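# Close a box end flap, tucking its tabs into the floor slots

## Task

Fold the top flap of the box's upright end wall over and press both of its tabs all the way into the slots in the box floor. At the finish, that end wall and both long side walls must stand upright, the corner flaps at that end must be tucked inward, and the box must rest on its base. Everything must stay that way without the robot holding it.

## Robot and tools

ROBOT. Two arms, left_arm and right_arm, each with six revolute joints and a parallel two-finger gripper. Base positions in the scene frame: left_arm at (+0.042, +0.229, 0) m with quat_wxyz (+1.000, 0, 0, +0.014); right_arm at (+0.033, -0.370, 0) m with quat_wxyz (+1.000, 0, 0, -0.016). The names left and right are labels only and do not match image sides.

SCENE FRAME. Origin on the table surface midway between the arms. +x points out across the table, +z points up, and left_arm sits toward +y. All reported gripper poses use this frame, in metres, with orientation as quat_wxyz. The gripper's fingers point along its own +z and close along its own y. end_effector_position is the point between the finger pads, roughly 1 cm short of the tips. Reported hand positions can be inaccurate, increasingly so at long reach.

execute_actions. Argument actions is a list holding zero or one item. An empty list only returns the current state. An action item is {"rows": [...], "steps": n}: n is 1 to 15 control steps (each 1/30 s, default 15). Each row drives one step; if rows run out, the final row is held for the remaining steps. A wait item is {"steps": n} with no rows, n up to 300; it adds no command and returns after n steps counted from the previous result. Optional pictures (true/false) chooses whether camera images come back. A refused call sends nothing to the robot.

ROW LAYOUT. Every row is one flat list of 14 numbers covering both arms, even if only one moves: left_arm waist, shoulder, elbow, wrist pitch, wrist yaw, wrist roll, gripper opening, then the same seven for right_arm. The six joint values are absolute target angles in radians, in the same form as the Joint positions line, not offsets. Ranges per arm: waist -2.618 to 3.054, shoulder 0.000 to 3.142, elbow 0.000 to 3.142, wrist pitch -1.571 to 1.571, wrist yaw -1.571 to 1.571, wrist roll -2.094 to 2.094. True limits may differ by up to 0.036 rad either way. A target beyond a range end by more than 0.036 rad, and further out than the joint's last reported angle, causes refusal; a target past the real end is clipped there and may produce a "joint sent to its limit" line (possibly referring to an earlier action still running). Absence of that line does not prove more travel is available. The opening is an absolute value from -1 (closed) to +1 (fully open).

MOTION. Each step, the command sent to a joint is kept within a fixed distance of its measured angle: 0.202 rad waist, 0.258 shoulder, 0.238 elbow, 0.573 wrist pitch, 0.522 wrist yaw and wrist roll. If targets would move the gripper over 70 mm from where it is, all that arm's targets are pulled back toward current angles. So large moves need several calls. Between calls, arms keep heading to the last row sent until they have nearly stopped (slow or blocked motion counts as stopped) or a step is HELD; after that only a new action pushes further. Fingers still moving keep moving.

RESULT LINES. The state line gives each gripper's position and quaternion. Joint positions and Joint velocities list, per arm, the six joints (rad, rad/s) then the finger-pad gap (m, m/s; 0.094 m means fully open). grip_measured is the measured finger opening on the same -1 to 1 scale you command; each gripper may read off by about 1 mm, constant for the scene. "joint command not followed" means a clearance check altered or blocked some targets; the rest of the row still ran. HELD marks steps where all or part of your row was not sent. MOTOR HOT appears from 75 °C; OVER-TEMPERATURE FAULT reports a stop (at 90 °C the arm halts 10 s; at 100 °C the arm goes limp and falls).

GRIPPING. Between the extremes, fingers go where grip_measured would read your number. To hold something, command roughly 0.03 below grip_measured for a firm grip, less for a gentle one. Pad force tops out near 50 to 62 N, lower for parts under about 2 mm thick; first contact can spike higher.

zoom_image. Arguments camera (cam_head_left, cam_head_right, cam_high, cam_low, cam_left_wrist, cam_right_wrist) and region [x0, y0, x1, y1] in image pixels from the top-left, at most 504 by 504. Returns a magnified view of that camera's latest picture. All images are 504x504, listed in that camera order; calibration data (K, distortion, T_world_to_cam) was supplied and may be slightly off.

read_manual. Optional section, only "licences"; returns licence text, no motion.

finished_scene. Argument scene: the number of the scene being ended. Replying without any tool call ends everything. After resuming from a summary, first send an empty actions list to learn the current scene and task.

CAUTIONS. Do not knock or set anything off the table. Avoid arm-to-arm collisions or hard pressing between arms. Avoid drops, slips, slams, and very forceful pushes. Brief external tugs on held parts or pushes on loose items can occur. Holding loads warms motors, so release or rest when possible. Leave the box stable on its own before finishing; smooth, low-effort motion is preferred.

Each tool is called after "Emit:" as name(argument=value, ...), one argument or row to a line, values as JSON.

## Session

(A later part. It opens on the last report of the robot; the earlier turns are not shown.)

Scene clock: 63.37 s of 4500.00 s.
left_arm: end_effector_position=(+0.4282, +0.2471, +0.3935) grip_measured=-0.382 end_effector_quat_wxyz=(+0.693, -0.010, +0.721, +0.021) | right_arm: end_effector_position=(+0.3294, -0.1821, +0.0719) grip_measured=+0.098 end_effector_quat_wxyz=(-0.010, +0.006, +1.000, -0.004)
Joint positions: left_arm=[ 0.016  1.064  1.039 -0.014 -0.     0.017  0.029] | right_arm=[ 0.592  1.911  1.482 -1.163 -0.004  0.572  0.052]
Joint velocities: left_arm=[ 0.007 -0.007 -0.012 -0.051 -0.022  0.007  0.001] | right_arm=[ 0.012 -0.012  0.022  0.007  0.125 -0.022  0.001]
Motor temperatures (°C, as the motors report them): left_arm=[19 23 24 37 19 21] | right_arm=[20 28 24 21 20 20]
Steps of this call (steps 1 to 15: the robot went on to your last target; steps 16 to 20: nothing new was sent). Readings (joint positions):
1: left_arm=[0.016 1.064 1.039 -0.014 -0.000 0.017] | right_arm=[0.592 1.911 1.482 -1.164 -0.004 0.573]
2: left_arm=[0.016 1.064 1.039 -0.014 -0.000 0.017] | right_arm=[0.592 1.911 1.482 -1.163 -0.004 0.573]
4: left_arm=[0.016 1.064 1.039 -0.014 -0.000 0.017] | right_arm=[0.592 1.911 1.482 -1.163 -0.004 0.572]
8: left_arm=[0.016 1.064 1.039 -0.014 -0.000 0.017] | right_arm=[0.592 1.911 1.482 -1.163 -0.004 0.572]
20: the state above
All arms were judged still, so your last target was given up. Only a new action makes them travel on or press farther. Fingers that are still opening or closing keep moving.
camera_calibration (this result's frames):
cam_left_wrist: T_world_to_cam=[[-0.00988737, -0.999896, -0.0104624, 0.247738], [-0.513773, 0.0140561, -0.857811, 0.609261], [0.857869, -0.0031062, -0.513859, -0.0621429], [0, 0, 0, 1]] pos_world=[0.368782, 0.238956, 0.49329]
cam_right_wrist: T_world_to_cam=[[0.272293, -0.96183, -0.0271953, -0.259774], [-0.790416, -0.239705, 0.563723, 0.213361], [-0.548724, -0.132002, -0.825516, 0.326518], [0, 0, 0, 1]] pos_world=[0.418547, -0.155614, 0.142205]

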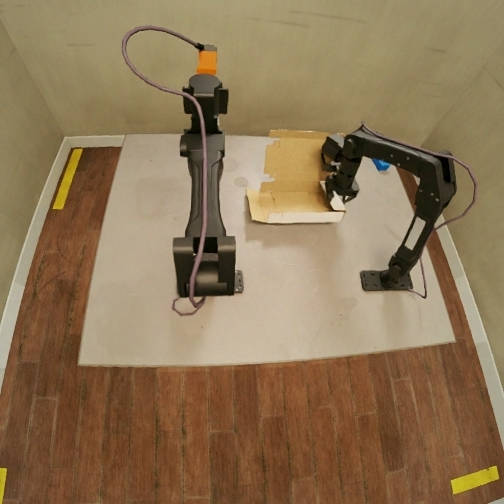

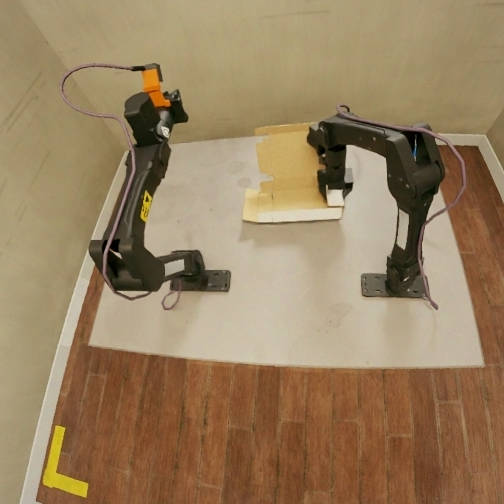

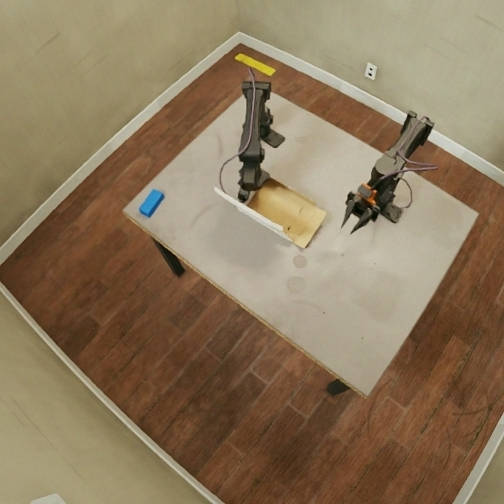

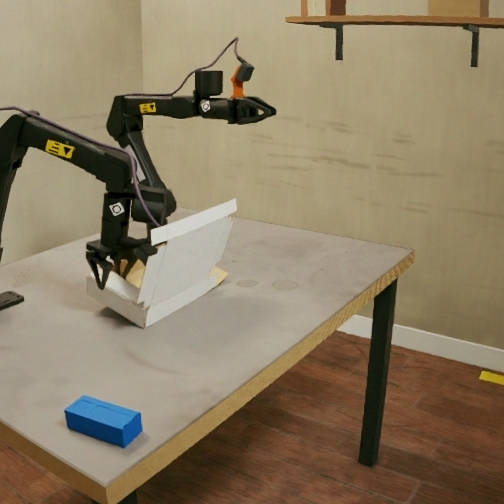

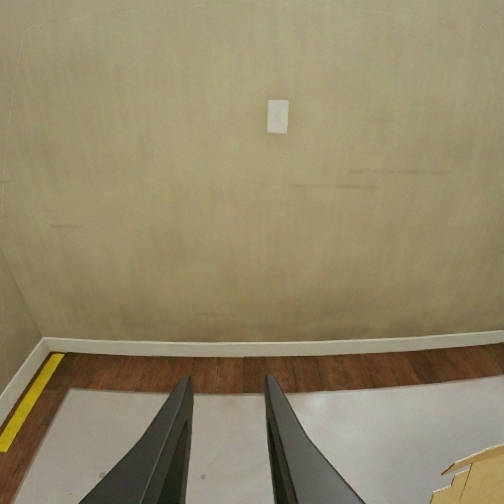

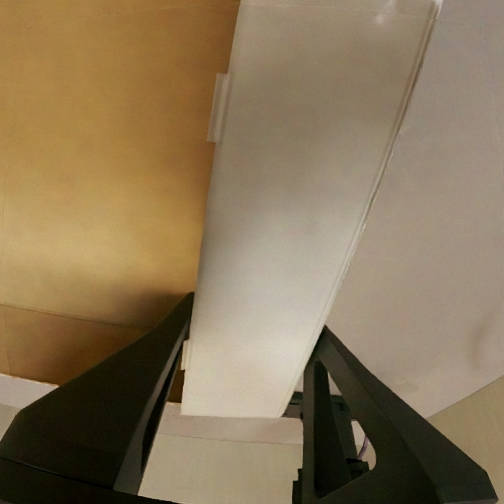

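Emit:
execute_actions(
  actions=[
    {"rows":[[0.016,1.064,1.039,-0.016,0,0.017,-0.38,0.595,1.745,1.505,-1.33,0,0.565,0.1]]},
  ],
  pictures=false,
)

Emit:
execute_actions(
  actions=[
    {"rows":[[0.016,1.064,1.039,-0.016,0,0.017,-0.38,0.3,1.372,1.12,-1.316,0,0.565,0.1]]},
  ],
  pictures=false,
)

Emit:
execute_actions(
  actions=[
    {"rows":[[0.016,1.064,1.039,-0.016,0,0.017,-0.38,0.3,1.372,1.12,-1.316,0,-2.09,0.1]]},
  ],
  pictures=false,
)

Emit:
execute_actions(
  actions=[
    {"steps":40},
  ],
)

Emit:
zoom_image(
  camera="cam_head_right",
  region=[200, 100, 400, 260],
)

Scene clock: 74.17 s of 4500.00 s.
left_arm: end_effector_position=(+0.4282, +0.2471, +0.3935) grip_measured=-0.382 end_effector_quat_wxyz=(+0.693, -0.010, +0.721, +0.021) | right_arm: end_effector_position=(+0.2993, -0.2010, +0.1248) grip_measured=+0.098 end_effector_quat_wxyz=(-0.005, +0.005, +1.000, -0.001)
Joint positions: left_arm=[ 0.016  1.064  1.039 -0.014 -0.     0.017  0.029] | right_arm=[ 0.592  1.744  1.482 -1.319 -0.004  0.57   0.052]
Joint velocities: left_arm=[ 0.012  0.012 -0.012  0.007  0.037  0.066  0.   ] | right_arm=[-0.027 -0.002 -0.012 -0.051  0.066 -0.081  0.   ]
Motor temperatures (°C, as the motors report them): left_arm=[19 23 24 38 19 21] | right_arm=[20 29 23 20 20 20]
Steps of this call (steps 1 to 90: nothing new was sent; then 7.30 s passed at rest; steps 91 to 105: all 15 steps of this action). Readings (joint positions):
91: left_arm=[0.016 1.064 1.039 -0.014 -0.000 0.017] | right_arm=[0.592 1.901 1.482 -1.170 -0.004 0.571]
92: left_arm=[0.016 1.064 1.039 -0.014 -0.000 0.017] | right_arm=[0.592 1.884 1.482 -1.195 -0.004 0.571]
94: left_arm=[0.016 1.064 1.039 -0.014 -0.000 0.017] | right_arm=[0.592 1.825 1.482 -1.239 -0.004 0.571]
98: left_arm=[0.016 1.064 1.039 -0.014 -0.000 0.017] | right_arm=[0.592 1.744 1.482 -1.297 -0.004 0.571]
105: the state above

Scene clock: 74.67 s of 4500.00 s.
left_arm: end_effector_position=(+0.4282, +0.2471, +0.3935) grip_measured=-0.382 end_effector_quat_wxyz=(+0.693, -0.010, +0.721, +0.021) | right_arm: end_effector_position=(+0.2476, -0.3123, +0.1302) grip_measured=+0.098 end_effector_quat_wxyz=(+0.003, +0.152, +0.988, -0.001)
Joint positions: left_arm=[ 0.016  1.064  1.039 -0.014 -0.     0.017  0.029] | right_arm=[ 0.293  1.374  1.139 -1.33   0.005  0.568  0.052]
Joint velocities: left_arm=[-0.002  0.012 -0.002 -0.007 -0.022  0.11  -0.   ] | right_arm=[ 0.007 -0.007 -0.007  0.022 -0.125  0.022 -0.   ]
Motor temperatures (°C, as the motors report them): left_arm=[19 23 24 38 19 21] | right_arm=[20 29 23 20 20 20]
Steps of this call (steps 1 to 15: all 15 steps of this action). Readings (joint positions):
1: left_arm=[0.016 1.064 1.039 -0.014 -0.000 0.017] | right_arm=[0.578 1.723 1.455 -1.300 -0.011 0.569]
2: left_arm=[0.016 1.064 1.039 -0.014 -0.000 0.017] | right_arm=[0.543 1.679 1.393 -1.274 -0.019 0.568]
4: left_arm=[0.016 1.064 1.039 -0.014 -0.000 0.017] | right_arm=[0.431 1.569 1.268 -1.277 -0.016 0.568]
8: left_arm=[0.016 1.064 1.039 -0.014 -0.000 0.017] | right_arm=[0.290 1.390 1.140 -1.326 0.006 0.568]
15: the state above

Scene clock: 75.17 s of 4500.00 s.
left_arm: end_effector_position=(+0.4282, +0.2471, +0.3935) grip_measured=-0.382 end_effector_quat_wxyz=(+0.693, -0.010, +0.721, +0.021) | right_arm: end_effector_position=(+0.2485, -0.3119, +0.1302) grip_measured=+0.098 end_effector_quat_wxyz=(+0.004, -0.536, +0.844, -0.004)
Joint positions: left_arm=[ 0.016  1.064  1.039 -0.014 -0.     0.017  0.029] | right_arm=[ 0.294  1.374  1.139 -1.326  0.005 -0.869  0.052]
Joint velocities: left_arm=[-0.007  0.012 -0.022 -0.007 -0.066  0.007 -0.001] | right_arm=[-0.002 -0.012  0.002 -0.007 -0.022 -2.85   0.   ]
Motor temperatures (°C, as the motors report them): left_arm=[19 23 24 38 19 21] | right_arm=[20 29 23 20 20 20]
Steps of this call (steps 1 to 15: all 15 steps of this action). Readings (joint positions):
1: left_arm=[0.016 1.064 1.039 -0.014 -0.000 0.017] | right_arm=[0.293 1.374 1.139 -1.330 0.005 0.498]
2: left_arm=[0.016 1.064 1.039 -0.014 -0.000 0.017] | right_arm=[0.294 1.374 1.139 -1.329 0.005 0.398]
4: left_arm=[0.016 1.064 1.039 -0.014 -0.000 0.017] | right_arm=[0.294 1.374 1.139 -1.328 0.005 0.203]
8: left_arm=[0.016 1.064 1.039 -0.014 -0.000 0.017] | right_arm=[0.294 1.374 1.139 -1.328 0.005 -0.187]
15: the state above

Scene clock: 76.50 s of 4500.00 s.
left_arm: end_effector_position=(+0.4282, +0.2471, +0.3935) grip_measured=-0.382 end_effector_quat_wxyz=(+0.693, -0.010, +0.721, +0.021) | right_arm: end_effector_position=(+0.2508, -0.3113, +0.1303) grip_measured=+0.098 end_effector_quat_wxyz=(-0.004, +0.922, -0.388, +0.009)
Joint positions: left_arm=[ 0.016  1.064  1.039 -0.014 -0.     0.017  0.029] | right_arm=[ 0.294  1.374  1.139 -1.316  0.005 -2.083  0.052]
Joint velocities: left_arm=[-0.007 -0.017  0.012 -0.066 -0.066  0.037 -0.002] | right_arm=[-0.007 -0.037 -0.012 -0.022 -0.022 -0.007  0.001]
Motor temperatures (°C, as the motors report them): left_arm=[19 23 24 38 19 21] | right_arm=[20 28 23 20 20 20]
Steps of this call (steps 1 to 40: the robot went on to your last target). Readings (joint positions):
1: left_arm=[0.016 1.064 1.039 -0.014 -0.000 0.017] | right_arm=[0.294 1.374 1.139 -1.325 0.005 -0.966]
2: left_arm=[0.016 1.064 1.039 -0.014 -0.000 0.017] | right_arm=[0.294 1.374 1.139 -1.325 0.005 -1.064]
4: left_arm=[0.016 1.064 1.039 -0.014 -0.000 0.017] | right_arm=[0.294 1.374 1.139 -1.324 0.005 -1.258]
8: left_arm=[0.016 1.064 1.039 -0.014 -0.000 0.017] | right_arm=[0.294 1.374 1.139 -1.322 0.005 -1.648]
40: the state above
camera_calibration (this result's frames):
cam_left_wrist: T_world_to_cam=[[-0.00988737, -0.999896, -0.0104624, 0.247738], [-0.513773, 0.0140561, -0.857811, 0.609261], [0.857869, -0.0031062, -0.513859, -0.0621429], [0, 0, 0, 1]] pos_world=[0.368782, 0.238956, 0.49329]
cam_right_wrist: T_world_to_cam=[[0.487352, 0.872989, -0.0194675, 0.155242], [0.728426, -0.394152, 0.560392, -0.341187], [0.481543, -0.287289, -0.827999, 0.0080804], [0, 0, 0, 1]] pos_world=[0.168982, -0.267682, 0.200911]

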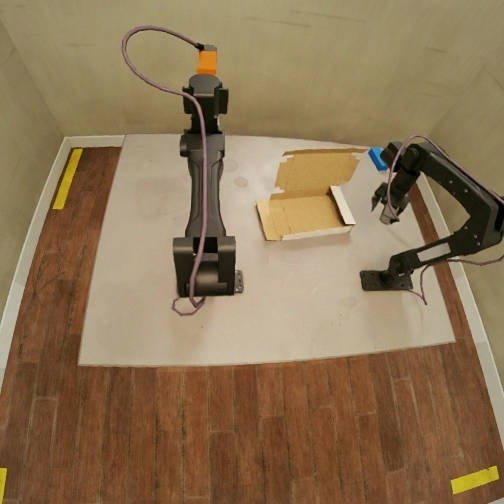

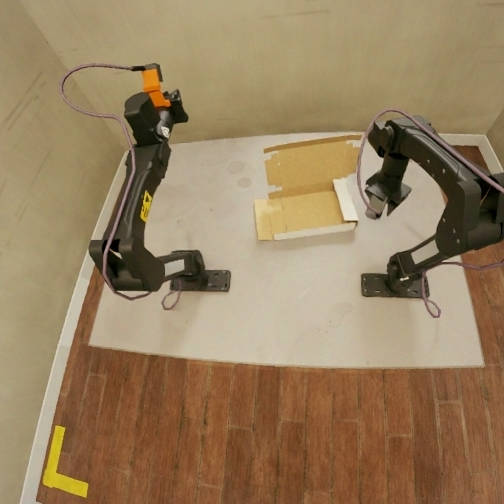

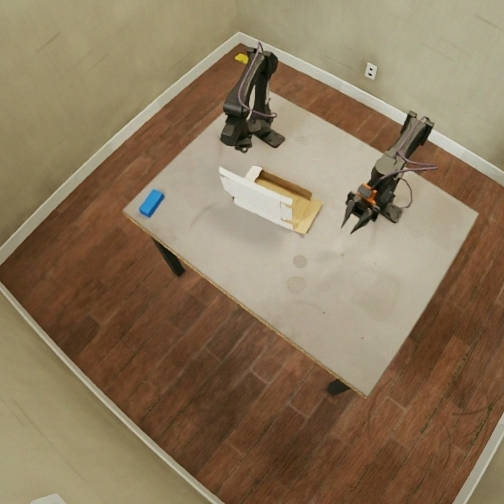

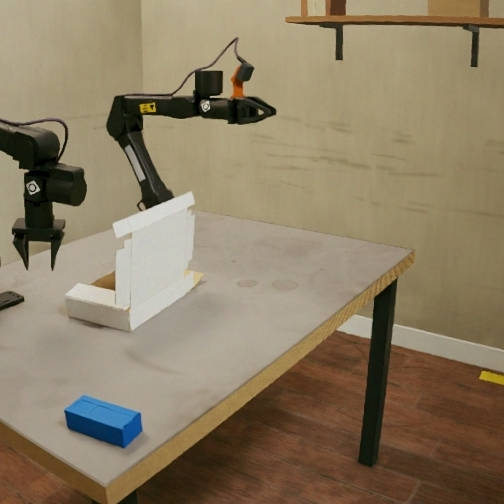

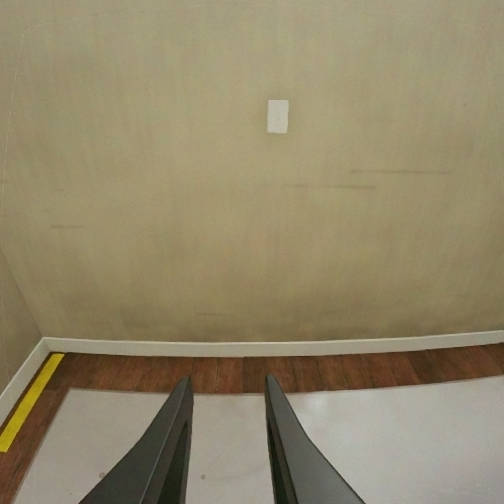

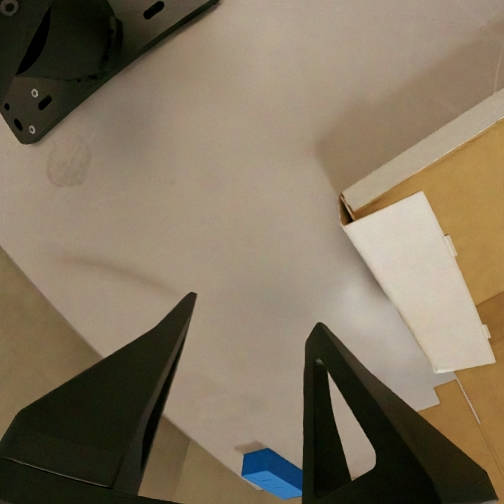

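Region (200, 100, 400, 260) of cam_head_right's 504x504 image, scaled by 2.520, with more detail than that image has; it fills the top 403 rows of this view, and the rest is white.

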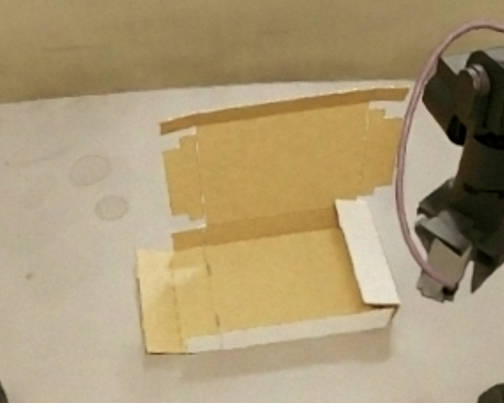

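Emit:
execute_actions(
  actions=[
    {"rows":[[0.016,1.064,1.039,-0.016,0,0.017,-0.38,0.414,1.372,1.12,-1.316,0,0.18,0.1]]},
  ],
  pictures=false,
)

Emit:
execute_actions(
  actions=[
    {"steps":30},
  ],
  pictures=false,
)

Emit:
execute_actions(
  actions=[
    {"rows":[[0.016,1.064,1.039,-0.016,0,0.017,-0.38,0.414,1.646,1.393,-1.318,0,0.18,0.1]]},
  ],
  pictures=false,
)

Emit:
execute_actions(
  actions=[
    {"rows":[[0.016,1.064,1.039,-0.016,0,0.017,-0.38,0.414,1.672,1.20,-1.10,0,0.18,0.1]]},
  ],
  pictures=false,
)

Emit:
execute_actions(
  actions=[
    {"steps":20},
  ],
)

Scene clock: 98.27 s of 4500.00 s.
left_arm: end_effector_position=(+0.4282, +0.2471, +0.3935) grip_measured=-0.382 end_effector_quat_wxyz=(+0.693, -0.010, +0.721, +0.021) | right_arm: end_effector_position=(+0.2429, -0.2861, +0.1303) grip_measured=+0.098 end_effector_quat_wxyz=(+0.010, -0.490, +0.872, -0.004)
Joint positions: left_arm=[ 0.016  1.064  1.039 -0.014 -0.     0.017  0.029] | right_arm=[ 0.412  1.374  1.139 -1.314  0.006 -0.644  0.052]
Joint velocities: left_arm=[ 0.002 -0.012 -0.007 -0.037  0.007 -0.007  0.   ] | right_arm=[ 0.012 -0.007 -0.007  0.007  0.051  2.821  0.001]
Motor temperatures (°C, as the motors report them): left_arm=[19 23 25 39 19 21] | right_arm=[20 26 23 20 20 20]
Steps of this call (steps 1 to 15: the robot went on to your last target; steps 16 to 90: nothing new was sent; then 18.27 s passed at rest; steps 91 to 105: all 15 steps of this action). Readings (joint positions):
91: left_arm=[0.016 1.064 1.039 -0.014 -0.000 0.017] | right_arm=[0.308 1.374 1.139 -1.316 0.012 -2.013]
92: left_arm=[0.016 1.064 1.039 -0.014 -0.000 0.017] | right_arm=[0.343 1.374 1.139 -1.316 0.014 -1.914]
94: left_arm=[0.016 1.064 1.039 -0.014 -0.000 0.017] | right_arm=[0.399 1.374 1.139 -1.314 0.008 -1.719]
98: left_arm=[0.016 1.064 1.039 -0.014 -0.000 0.017] | right_arm=[0.412 1.374 1.139 -1.314 0.006 -1.328]
105: the state above

Scene clock: 99.27 s of 4500.00 s.
left_arm: end_effector_position=(+0.4282, +0.2471, +0.3935) grip_measured=-0.382 end_effector_quat_wxyz=(+0.693, -0.010, +0.721, +0.021) | right_arm: end_effector_position=(+0.2429, -0.2861, +0.1303) grip_measured=+0.098 end_effector_quat_wxyz=(+0.011, -0.104, +0.995, -0.000)
Joint positions: left_arm=[ 0.016  1.064  1.039 -0.014 -0.     0.017  0.029] | right_arm=[ 0.412  1.374  1.139 -1.314  0.006  0.172  0.052]
Joint velocities: left_arm=[ 0.002  0.012  0.002 -0.022  0.037  0.007 -0.001] | right_arm=[ 0.007  0.002  0.012 -0.022  0.022 -0.037 -0.   ]
Motor temperatures (°C, as the motors report them): left_arm=[19 23 25 39 19 21] | right_arm=[20 26 23 20 20 20]
Steps of this call (steps 1 to 30: the robot went on to your last target). Readings (joint positions):
1: left_arm=[0.016 1.064 1.039 -0.014 -0.000 0.017] | right_arm=[0.412 1.374 1.139 -1.314 0.006 -0.547]
2: left_arm=[0.016 1.064 1.039 -0.014 -0.000 0.017] | right_arm=[0.412 1.374 1.139 -1.314 0.006 -0.449]
4: left_arm=[0.016 1.064 1.039 -0.014 -0.000 0.017] | right_arm=[0.412 1.374 1.139 -1.314 0.006 -0.254]
8: left_arm=[0.016 1.064 1.039 -0.014 -0.000 0.017] | right_arm=[0.412 1.374 1.139 -1.314 0.006 -0.000]
30: the state above

Scene clock: 99.77 s of 4500.00 s.
left_arm: end_effector_position=(+0.4282, +0.2471, +0.3935) grip_measured=-0.382 end_effector_quat_wxyz=(+0.693, -0.010, +0.721, +0.021) | right_arm: end_effector_position=(+0.3000, -0.2632, +0.1168) grip_measured=+0.098 end_effector_quat_wxyz=(-0.019, -0.103, +0.994, -0.009)
Joint positions: left_arm=[ 0.016  1.064  1.039 -0.014 -0.     0.017  0.029] | right_arm=[ 0.412  1.67   1.365 -1.308  0.006  0.174  0.052]
Joint velocities: left_arm=[ 0.007  0.007 -0.007 -0.037 -0.037  0.125  0.   ] | right_arm=[-0.002  0.002  0.017 -0.081 -0.007 -0.037 -0.   ]
Motor temperatures (°C, as the motors report them): left_arm=[19 23 25 39 19 21] | right_arm=[20 26 23 20 20 20]
Steps of this call (steps 1 to 15: all 15 steps of this action). Readings (joint positions):
1: left_arm=[0.016 1.064 1.039 -0.014 -0.000 0.017] | right_arm=[0.412 1.402 1.167 -1.338 0.006 0.173]
2: left_arm=[0.016 1.064 1.039 -0.014 -0.000 0.017] | right_arm=[0.412 1.464 1.239 -1.374 0.006 0.173]
4: left_arm=[0.016 1.064 1.039 -0.014 -0.000 0.017] | right_arm=[0.412 1.585 1.346 -1.338 0.006 0.174]
8: left_arm=[0.016 1.064 1.039 -0.014 -0.000 0.017] | right_arm=[0.412 1.671 1.365 -1.301 0.006 0.174]
15: the state above

Scene clock: 100.27 s of 4500.00 s.
left_arm: end_effector_position=(+0.4282, +0.2471, +0.3935) grip_measured=-0.382 end_effector_quat_wxyz=(+0.693, -0.010, +0.721, +0.021) | right_arm: end_effector_position=(+0.3003, -0.2631, +0.0725) grip_measured=+0.098 end_effector_quat_wxyz=(-0.013, -0.103, +0.995, -0.007)
Joint positions: left_arm=[ 0.016  1.064  1.039 -0.014 -0.     0.017  0.029] | right_arm=[ 0.412  1.684  1.204 -1.119  0.006  0.174  0.052]
Joint velocities: left_arm=[ 0.007 -0.022 -0.002 -0.051 -0.037 -0.022 -0.001] | right_arm=[ 0.002 -0.012  0.017  0.081 -0.081 -0.051 -0.   ]
Motor temperatures (°C, as the motors report them): left_arm=[19 23 25 39 19 21] | right_arm=[20 26 23 20 20 20]
Steps of this call (steps 1 to 15: all 15 steps of this action). Readings (joint positions):
1: left_arm=[0.016 1.064 1.039 -0.014 -0.000 0.017] | right_arm=[0.412 1.667 1.345 -1.283 0.006 0.174]
2: left_arm=[0.016 1.064 1.039 -0.014 -0.000 0.017] | right_arm=[0.412 1.659 1.306 -1.239 0.006 0.174]
4: left_arm=[0.016 1.064 1.039 -0.014 -0.000 0.017] | right_arm=[0.412 1.667 1.239 -1.194 0.006 0.174]
8: left_arm=[0.016 1.064 1.039 -0.014 -0.000 0.017] | right_arm=[0.412 1.684 1.204 -1.153 0.006 0.174]
15: the state above

Scene clock: 100.93 s of 4500.00 s.
left_arm: end_effector_position=(+0.4282, +0.2471, +0.3935) grip_measured=-0.382 end_effector_quat_wxyz=(+0.693, -0.010, +0.721, +0.021) | right_arm: end_effector_position=(+0.3018, -0.2625, +0.0725) grip_measured=+0.098 end_effector_quat_wxyz=(-0.010, -0.103, +0.995, -0.006)
Joint positions: left_arm=[ 0.016  1.064  1.039 -0.014 -0.     0.017  0.029] | right_arm=[ 0.412  1.684  1.204 -1.113  0.006  0.174  0.052]
Joint velocities: left_arm=[ 0.007 -0.012 -0.002  0.037  0.007 -0.022 -0.   ] | right_arm=[-0.007 -0.002 -0.012 -0.022 -0.007  0.022 -0.   ]
Motor temperatures (°C, as the motors report them): left_arm=[19 23 25 39 19 21] | right_arm=[20 26 23 20 20 20]
Steps of this call (steps 1 to 15: the robot went on to your last target; steps 16 to 20: nothing new was sent). Readings (joint positions):
1: left_arm=[0.016 1.064 1.039 -0.014 -0.000 0.017] | right_arm=[0.412 1.684 1.204 -1.118 0.006 0.174]
2: left_arm=[0.016 1.064 1.039 -0.014 -0.000 0.017] | right_arm=[0.412 1.684 1.204 -1.116 0.006 0.174]
4: left_arm=[0.016 1.064 1.039 -0.014 -0.000 0.017] | right_arm=[0.412 1.684 1.204 -1.115 0.006 0.174]
8: left_arm=[0.016 1.064 1.039 -0.014 -0.000 0.017] | right_arm=[0.412 1.684 1.204 -1.113 0.006 0.174]
20: the state above
All arms were judged still, so your last target was given up. Only a new action makes them travel on or press farther. Fingers that are still opening or closing keep moving.
camera_calibration (this result's frames):
cam_left_wrist: T_world_to_cam=[[-0.00988737, -0.999896, -0.0104624, 0.247738], [-0.513773, 0.0140561, -0.857811, 0.609261], [0.857869, -0.0031062, -0.513859, -0.0621429], [0, 0, 0, 1]] pos_world=[0.368782, 0.238956, 0.49329]
cam_right_wrist: T_world_to_cam=[[0.474122, -0.880082, -0.0257737, -0.369107], [-0.719021, -0.403918, 0.565561, 0.107163], [-0.50815, -0.249613, -0.824304, 0.257996], [0, 0, 0, 1]] pos_world=[0.383155, -0.21716, 0.142547]

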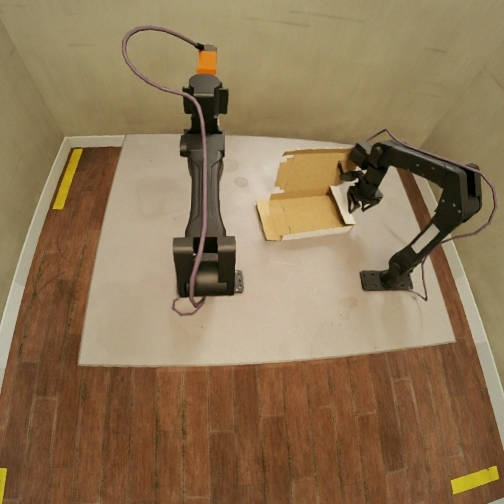

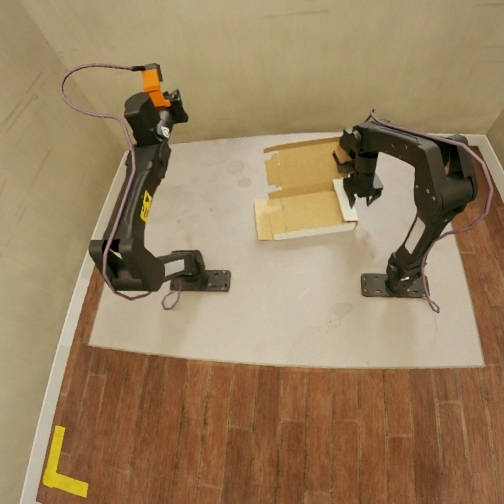

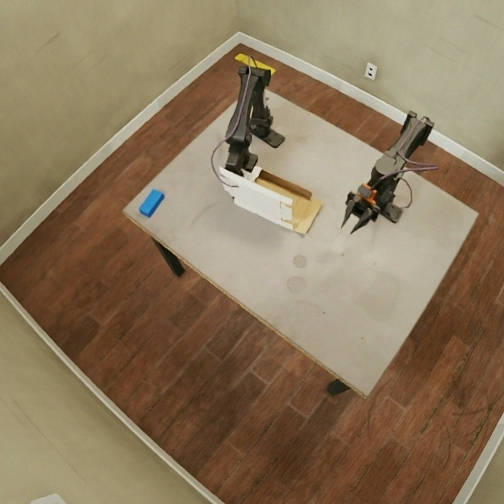

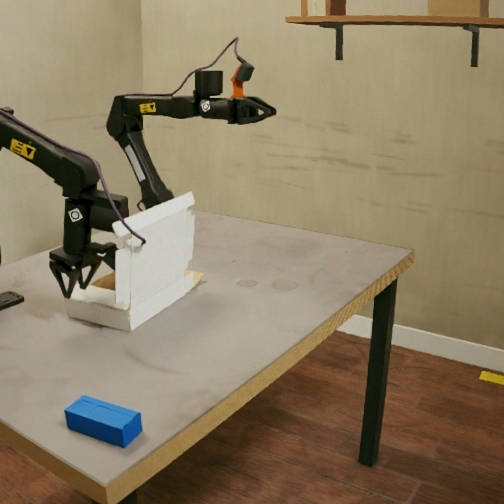

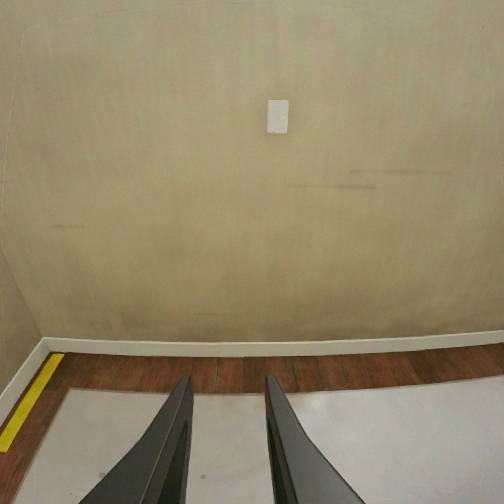

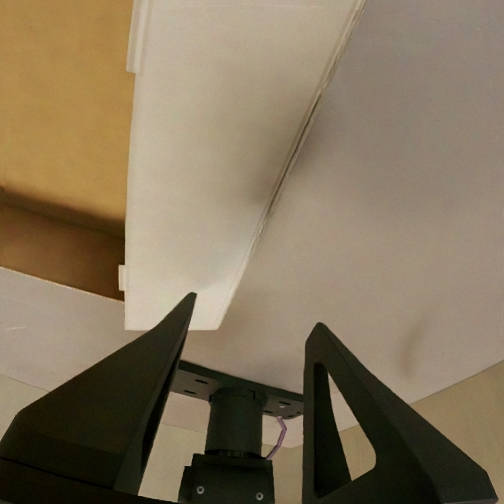

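Emit:
execute_actions(
  actions=[
    {"rows":[[0.016,1.064,1.039,-0.016,0,0.017,-0.38,0.432,1.70,1.13,-1.0,0,0.2,0.1]]},
  ],
  pictures=false,
)

Emit:
execute_actions(
  actions=[
    {"rows":[[0.016,1.064,1.039,-0.016,0,0.017,-0.38,0.432,1.745,1.04,-0.87,0,0.2,0.1]]},
  ],
  pictures=false,
)

Emit:
execute_actions(
  actions=[
    {"steps":15},
  ],
)

Scene clock: 108.50 s of 4500.00 s.
left_arm: end_effector_position=(+0.4282, +0.2471, +0.3935) grip_measured=-0.382 end_effector_quat_wxyz=(+0.693, -0.010, +0.721, +0.021) | right_arm: end_effector_position=(+0.3011, -0.2585, +0.0590) grip_measured=+0.098 end_effector_quat_wxyz=(-0.005, -0.101, +0.995, -0.003)
Joint positions: left_arm=[ 0.016  1.064  1.039 -0.014 -0.     0.017  0.029] | right_arm=[ 0.425  1.69   1.155 -1.046  0.003  0.19   0.052]
Joint velocities: left_arm=[ 0.002  0.002 -0.007  0.037 -0.007  0.022  0.   ] | right_arm=[-0.022 -0.007  0.002  0.051 -0.037 -0.022 -0.   ]
Motor temperatures (°C, as the motors report them): left_arm=[19 23 25 39 19 21] | right_arm=[20 27 23 20 20 20]
Steps of this call (steps 1 to 90: nothing new was sent; then 4.07 s passed at rest; steps 91 to 105: all 15 steps of this action). Readings (joint positions):
91: left_arm=[0.016 1.064 1.039 -0.014 -0.000 0.017] | right_arm=[0.413 1.684 1.196 -1.100 0.006 0.177]
92: left_arm=[0.016 1.064 1.039 -0.014 -0.000 0.017] | right_arm=[0.416 1.684 1.183 -1.080 0.006 0.180]
94: left_arm=[0.016 1.064 1.039 -0.014 -0.000 0.017] | right_arm=[0.423 1.690 1.159 -1.055 0.004 0.185]
98: left_arm=[0.016 1.064 1.039 -0.014 -0.000 0.017] | right_arm=[0.425 1.690 1.155 -1.046 0.003 0.189]
105: the state above

Scene clock: 109.00 s of 4500.00 s.
left_arm: end_effector_position=(+0.4282, +0.2471, +0.3935) grip_measured=-0.382 end_effector_quat_wxyz=(+0.693, -0.010, +0.721, +0.021) | right_arm: end_effector_position=(+0.3006, -0.2554, +0.0211) grip_measured=+0.098 end_effector_quat_wxyz=(-0.004, -0.101, +0.995, +0.003)
Joint positions: left_arm=[ 0.016  1.064  1.039 -0.014 -0.     0.017  0.029] | right_arm=[ 0.428  1.743  1.054 -0.889 -0.008  0.193  0.052]
Joint velocities: left_arm=[-0.002  0.012 -0.012 -0.037  0.095 -0.037 -0.001] | right_arm=[-0.022  0.017 -0.012  0.081  0.022  0.037 -0.   ]
Motor temperatures (°C, as the motors report them): left_arm=[19 23 25 39 19 21] | right_arm=[20 27 23 20 20 20]
Steps of this call (steps 1 to 15: all 15 steps of this action). Readings (joint positions):
1: left_arm=[0.016 1.064 1.039 -0.014 -0.000 0.017] | right_arm=[0.425 1.691 1.144 -1.030 0.003 0.190]
2: left_arm=[0.016 1.064 1.039 -0.014 -0.000 0.017] | right_arm=[0.425 1.692 1.124 -1.001 0.002 0.190]
4: left_arm=[0.016 1.064 1.039 -0.014 -0.000 0.017] | right_arm=[0.425 1.707 1.089 -0.957 -0.006 0.191]
8: left_arm=[0.016 1.064 1.039 -0.014 -0.000 0.017] | right_arm=[0.428 1.736 1.060 -0.915 -0.012 0.192]
15: the state above

Scene clock: 109.50 s of 4500.00 s.
left_arm: end_effector_position=(+0.4282, +0.2471, +0.3935) grip_measured=-0.382 end_effector_quat_wxyz=(+0.693, -0.010, +0.721, +0.021) | right_arm: end_effector_position=(+0.3021, -0.2550, +0.0210) grip_measured=+0.098 end_effector_quat_wxyz=(-0.001, -0.101, +0.995, +0.003)
Joint positions: left_arm=[ 0.016  1.064  1.039 -0.014 -0.     0.017  0.029] | right_arm=[ 0.428  1.743  1.054 -0.883 -0.007  0.194  0.052]
Joint velocities: left_arm=[ 0.002 -0.002 -0.007  0.022 -0.007 -0.037  0.001] | right_arm=[ 0.012 -0.007  0.012  0.095  0.051 -0.007 -0.001]
Motor temperatures (°C, as the motors report them): left_arm=[19 23 25 39 19 21] | right_arm=[20 27 23 20 20 20]
Steps of this call (steps 1 to 15: the robot went on to your last target). Readings (joint positions):
1: left_arm=[0.016 1.064 1.039 -0.014 -0.000 0.017] | right_arm=[0.428 1.743 1.054 -0.888 -0.008 0.193]
2: left_arm=[0.016 1.064 1.039 -0.014 -0.000 0.017] | right_arm=[0.428 1.743 1.054 -0.886 -0.008 0.193]
4: left_arm=[0.016 1.064 1.039 -0.014 -0.000 0.017] | right_arm=[0.428 1.743 1.054 -0.885 -0.007 0.194]
8: left_arm=[0.016 1.064 1.039 -0.014 -0.000 0.017] | right_arm=[0.428 1.743 1.054 -0.883 -0.007 0.194]
15: the state above
All arms were judged still, so your last target was given up. Only a new action makes them travel on or press farther. Fingers that are still opening or closing keep moving.
camera_calibration (this result's frames):
cam_left_wrist: T_world_to_cam=[[-0.00988737, -0.999896, -0.0104624, 0.247738], [-0.513773, 0.0140561, -0.857811, 0.609261], [0.857869, -0.0031062, -0.513859, -0.0621429], [0, 0, 0, 1]] pos_world=[0.368782, 0.238956, 0.49329]
cam_right_wrist: T_world_to_cam=[[0.470793, -0.881504, -0.0361118, -0.363092], [-0.729681, -0.412062, 0.545684, 0.141132], [-0.495903, -0.230554, -0.837213, 0.219094], [0, 0, 0, 1]] pos_world=[0.382572, -0.211399, 0.0933026]

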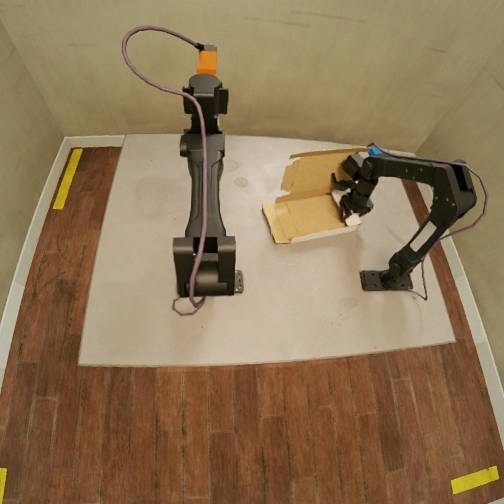

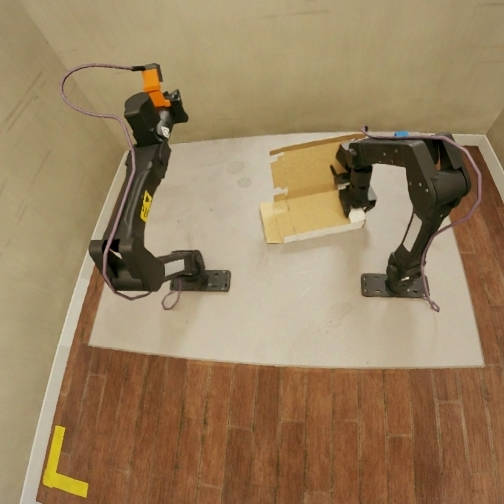

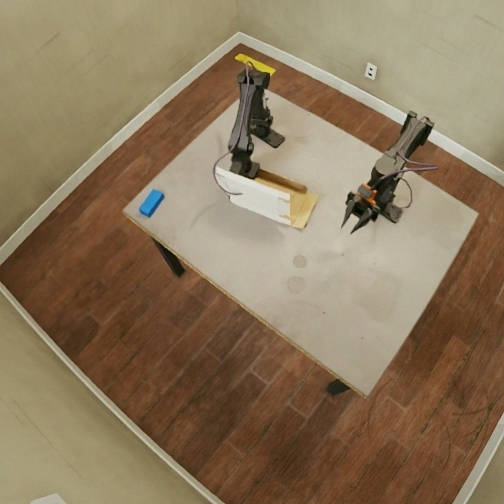

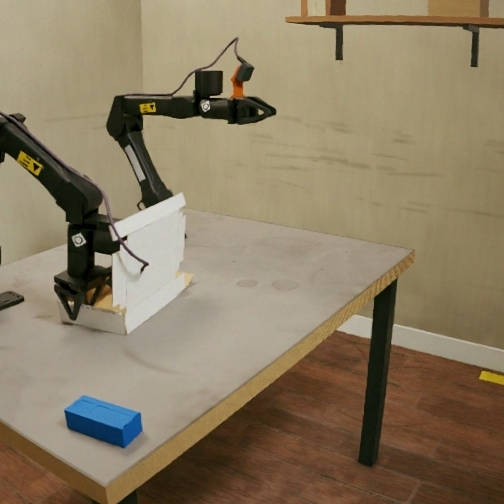

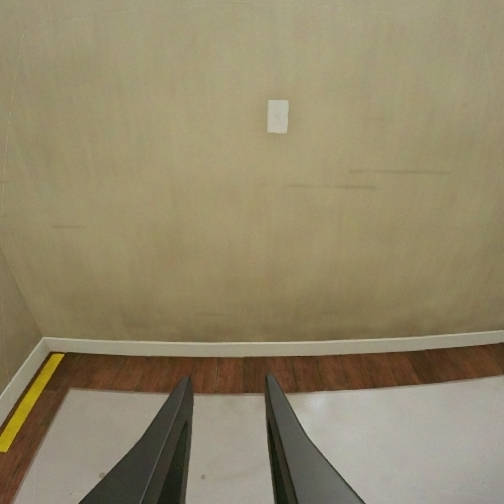

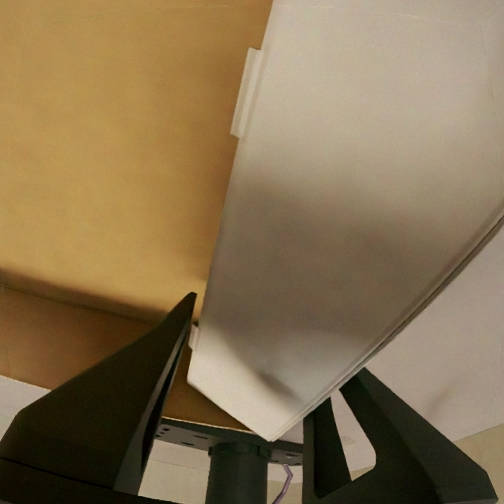

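Emit:
execute_actions(
  actions=[
    {"rows":[[0.016,1.064,1.039,-0.016,0,0.017,-0.38,0.425,1.665,1.24,-1.145,0,0.19,0.2]]},
  ],
  pictures=false,
)

Emit:
execute_actions(
  actions=[
    {"rows":[[0.016,1.064,1.039,-0.016,0,0.017,-0.38,0.376,1.672,1.19,-1.09,0,0.14,-0.36]]},
  ],
  pictures=false,
)

Emit:
execute_actions(
  actions=[
    {"steps":15},
  ],
)

Scene clock: 122.60 s of 4500.00 s.
left_arm: end_effector_position=(+0.4282, +0.2471, +0.3935) grip_measured=-0.382 end_effector_quat_wxyz=(+0.693, -0.010, +0.721, +0.021) | right_arm: end_effector_position=(+0.3011, -0.2555, +0.0804) grip_measured=+0.198 end_effector_quat_wxyz=(-0.004, -0.101, +0.995, +0.002)
Joint positions: left_arm=[ 0.016  1.064  1.039 -0.014 -0.     0.017  0.029] | right_arm=[ 0.428  1.671  1.221 -1.128 -0.007  0.194  0.056]
Joint velocities: left_arm=[ 0.002  0.007 -0.012  0.007  0.066 -0.051  0.   ] | right_arm=[-0.012 -0.007  0.007 -0.051 -0.037  0.095 -0.   ]
Motor temperatures (°C, as the motors report them): left_arm=[19 23 25 40 19 21] | right_arm=[20 27 23 20 20 20]
Steps of this call (steps 1 to 90: nothing new was sent; then 9.60 s passed at rest; steps 91 to 105: all 15 steps of this action). Readings (joint positions):
91: left_arm=[0.016 1.064 1.039 -0.014 -0.000 0.017] | right_arm=[0.428 1.742 1.074 -0.915 -0.007 0.194]
92: left_arm=[0.016 1.064 1.039 -0.014 -0.000 0.017] | right_arm=[0.428 1.742 1.110 -0.973 -0.007 0.194]
94: left_arm=[0.016 1.064 1.039 -0.014 -0.000 0.017] | right_arm=[0.428 1.717 1.178 -1.031 -0.007 0.194]
98: left_arm=[0.016 1.064 1.039 -0.014 -0.000 0.017] | right_arm=[0.428 1.671 1.221 -1.082 -0.007 0.194]
105: the state above

Scene clock: 123.10 s of 4500.00 s.
left_arm: end_effector_position=(+0.4282, +0.2471, +0.3935) grip_measured=-0.382 end_effector_quat_wxyz=(+0.693, -0.010, +0.721, +0.021) | right_arm: end_effector_position=(+0.3082, -0.2693, +0.0766) grip_measured=-0.358 end_effector_quat_wxyz=(+0.001, -0.098, +0.995, +0.002)
Joint positions: left_arm=[ 0.016  1.064  1.039 -0.014 -0.     0.017  0.029] | right_arm=[ 0.377  1.671  1.206 -1.103 -0.003  0.148  0.03 ]
Joint velocities: left_arm=[ 0.002  0.017  0.002 -0.007 -0.022  0.066 -0.   ] | right_arm=[-0.012 -0.022 -0.002 -0.022 -0.037  0.007  0.   ]
Motor temperatures (°C, as the motors report them): left_arm=[19 23 25 40 19 21] | right_arm=[20 27 23 20 20 20]
Steps of this call (steps 1 to 15: all 15 steps of this action). Readings (joint positions):
1: left_arm=[0.016 1.064 1.039 -0.014 -0.000 0.017] | right_arm=[0.423 1.671 1.219 -1.127 -0.008 0.187]
2: left_arm=[0.016 1.064 1.039 -0.014 -0.000 0.017] | right_arm=[0.413 1.671 1.215 -1.121 -0.008 0.178]
4: left_arm=[0.016 1.064 1.039 -0.014 -0.000 0.017] | right_arm=[0.389 1.671 1.209 -1.114 -0.006 0.167]
8: left_arm=[0.016 1.064 1.039 -0.014 -0.000 0.017] | right_arm=[0.377 1.671 1.206 -1.108 -0.003 0.155]
15: the state above

Scene clock: 123.60 s of 4500.00 s.
left_arm: end_effector_position=(+0.4282, +0.2471, +0.3935) grip_measured=-0.382 end_effector_quat_wxyz=(+0.693, -0.010, +0.721, +0.021) | right_arm: end_effector_position=(+0.3084, -0.2692, +0.0766) grip_measured=-0.358 end_effector_quat_wxyz=(+0.001, -0.099, +0.995, +0.002)
Joint positions: left_arm=[ 0.016  1.064  1.039 -0.014 -0.     0.017  0.029] | right_arm=[ 0.377  1.671  1.206 -1.103 -0.003  0.146  0.03 ]
Joint velocities: left_arm=[ 0.002 -0.017 -0.017 -0.037 -0.11  -0.007  0.   ] | right_arm=[-0.017  0.007 -0.007  0.022  0.051 -0.11  -0.001]
Motor temperatures (°C, as the motors report them): left_arm=[19 23 25 40 19 21] | right_arm=[20 27 23 20 20 20]
Steps of this call (steps 1 to 15: the robot went on to your last target). Readings (joint positions):
1: left_arm=[0.016 1.064 1.039 -0.014 -0.000 0.017] | right_arm=[0.377 1.671 1.206 -1.103 -0.003 0.148]
2: left_arm=[0.016 1.064 1.039 -0.014 -0.000 0.017] | right_arm=[0.377 1.671 1.206 -1.103 -0.003 0.148]
4: left_arm=[0.016 1.064 1.039 -0.014 -0.000 0.017] | right_arm=[0.377 1.671 1.206 -1.103 -0.003 0.147]
8: left_arm=[0.016 1.064 1.039 -0.014 -0.000 0.017] | right_arm=[0.377 1.671 1.206 -1.103 -0.003 0.147]
15: the state above
All arms were judged still, so your last target was given up. Only a new action makes them travel on or press farther. Fingers that are still opening or closing keep moving.
camera_calibration (this result's frames):
cam_left_wrist: T_world_to_cam=[[-0.00988737, -0.999896, -0.0104624, 0.247738], [-0.513773, 0.0140561, -0.857811, 0.609261], [0.857869, -0.0031062, -0.513859, -0.0621429], [0, 0, 0, 1]] pos_world=[0.368782, 0.238956, 0.49329]
cam_right_wrist: T_world_to_cam=[[0.46791, -0.883202, -0.031865, -0.376455], [-0.733527, -0.40822, 0.54341, 0.111867], [-0.492949, -0.230893, -0.838862, 0.264559], [0, 0, 0, 1]] pos_world=[0.388619, -0.225734, 0.149143]

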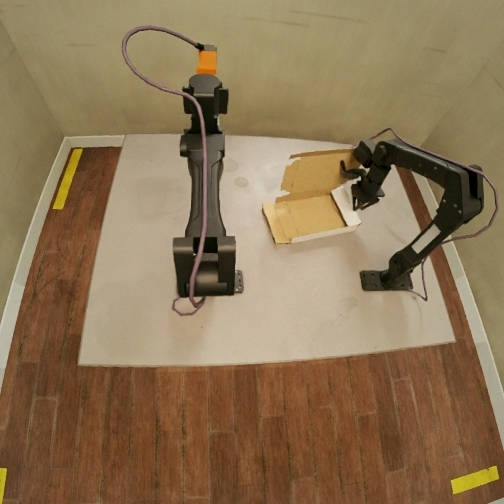

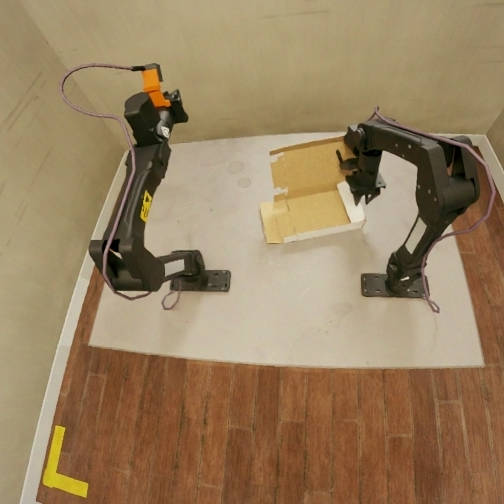

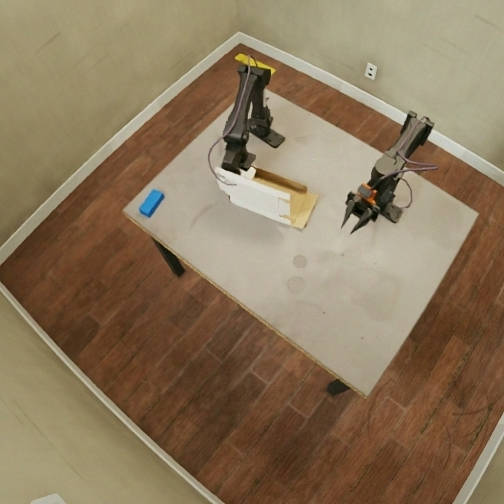

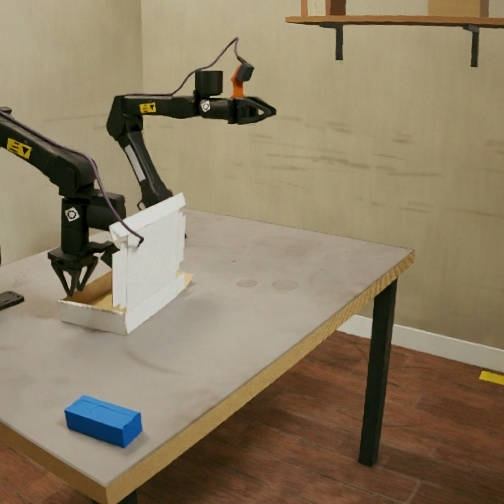

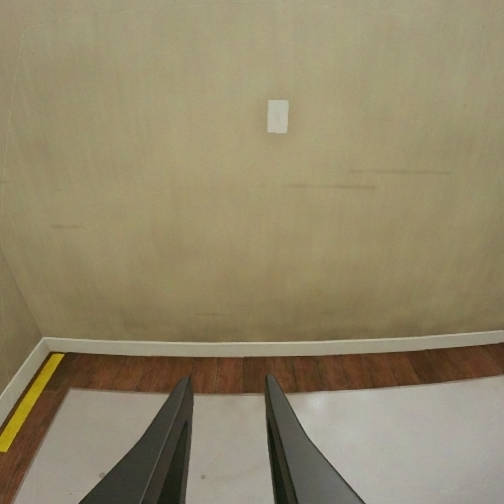

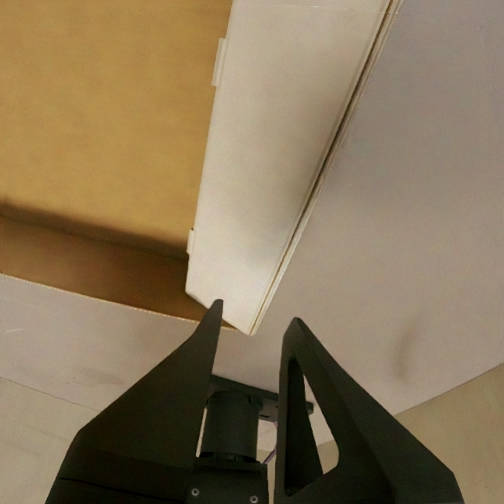

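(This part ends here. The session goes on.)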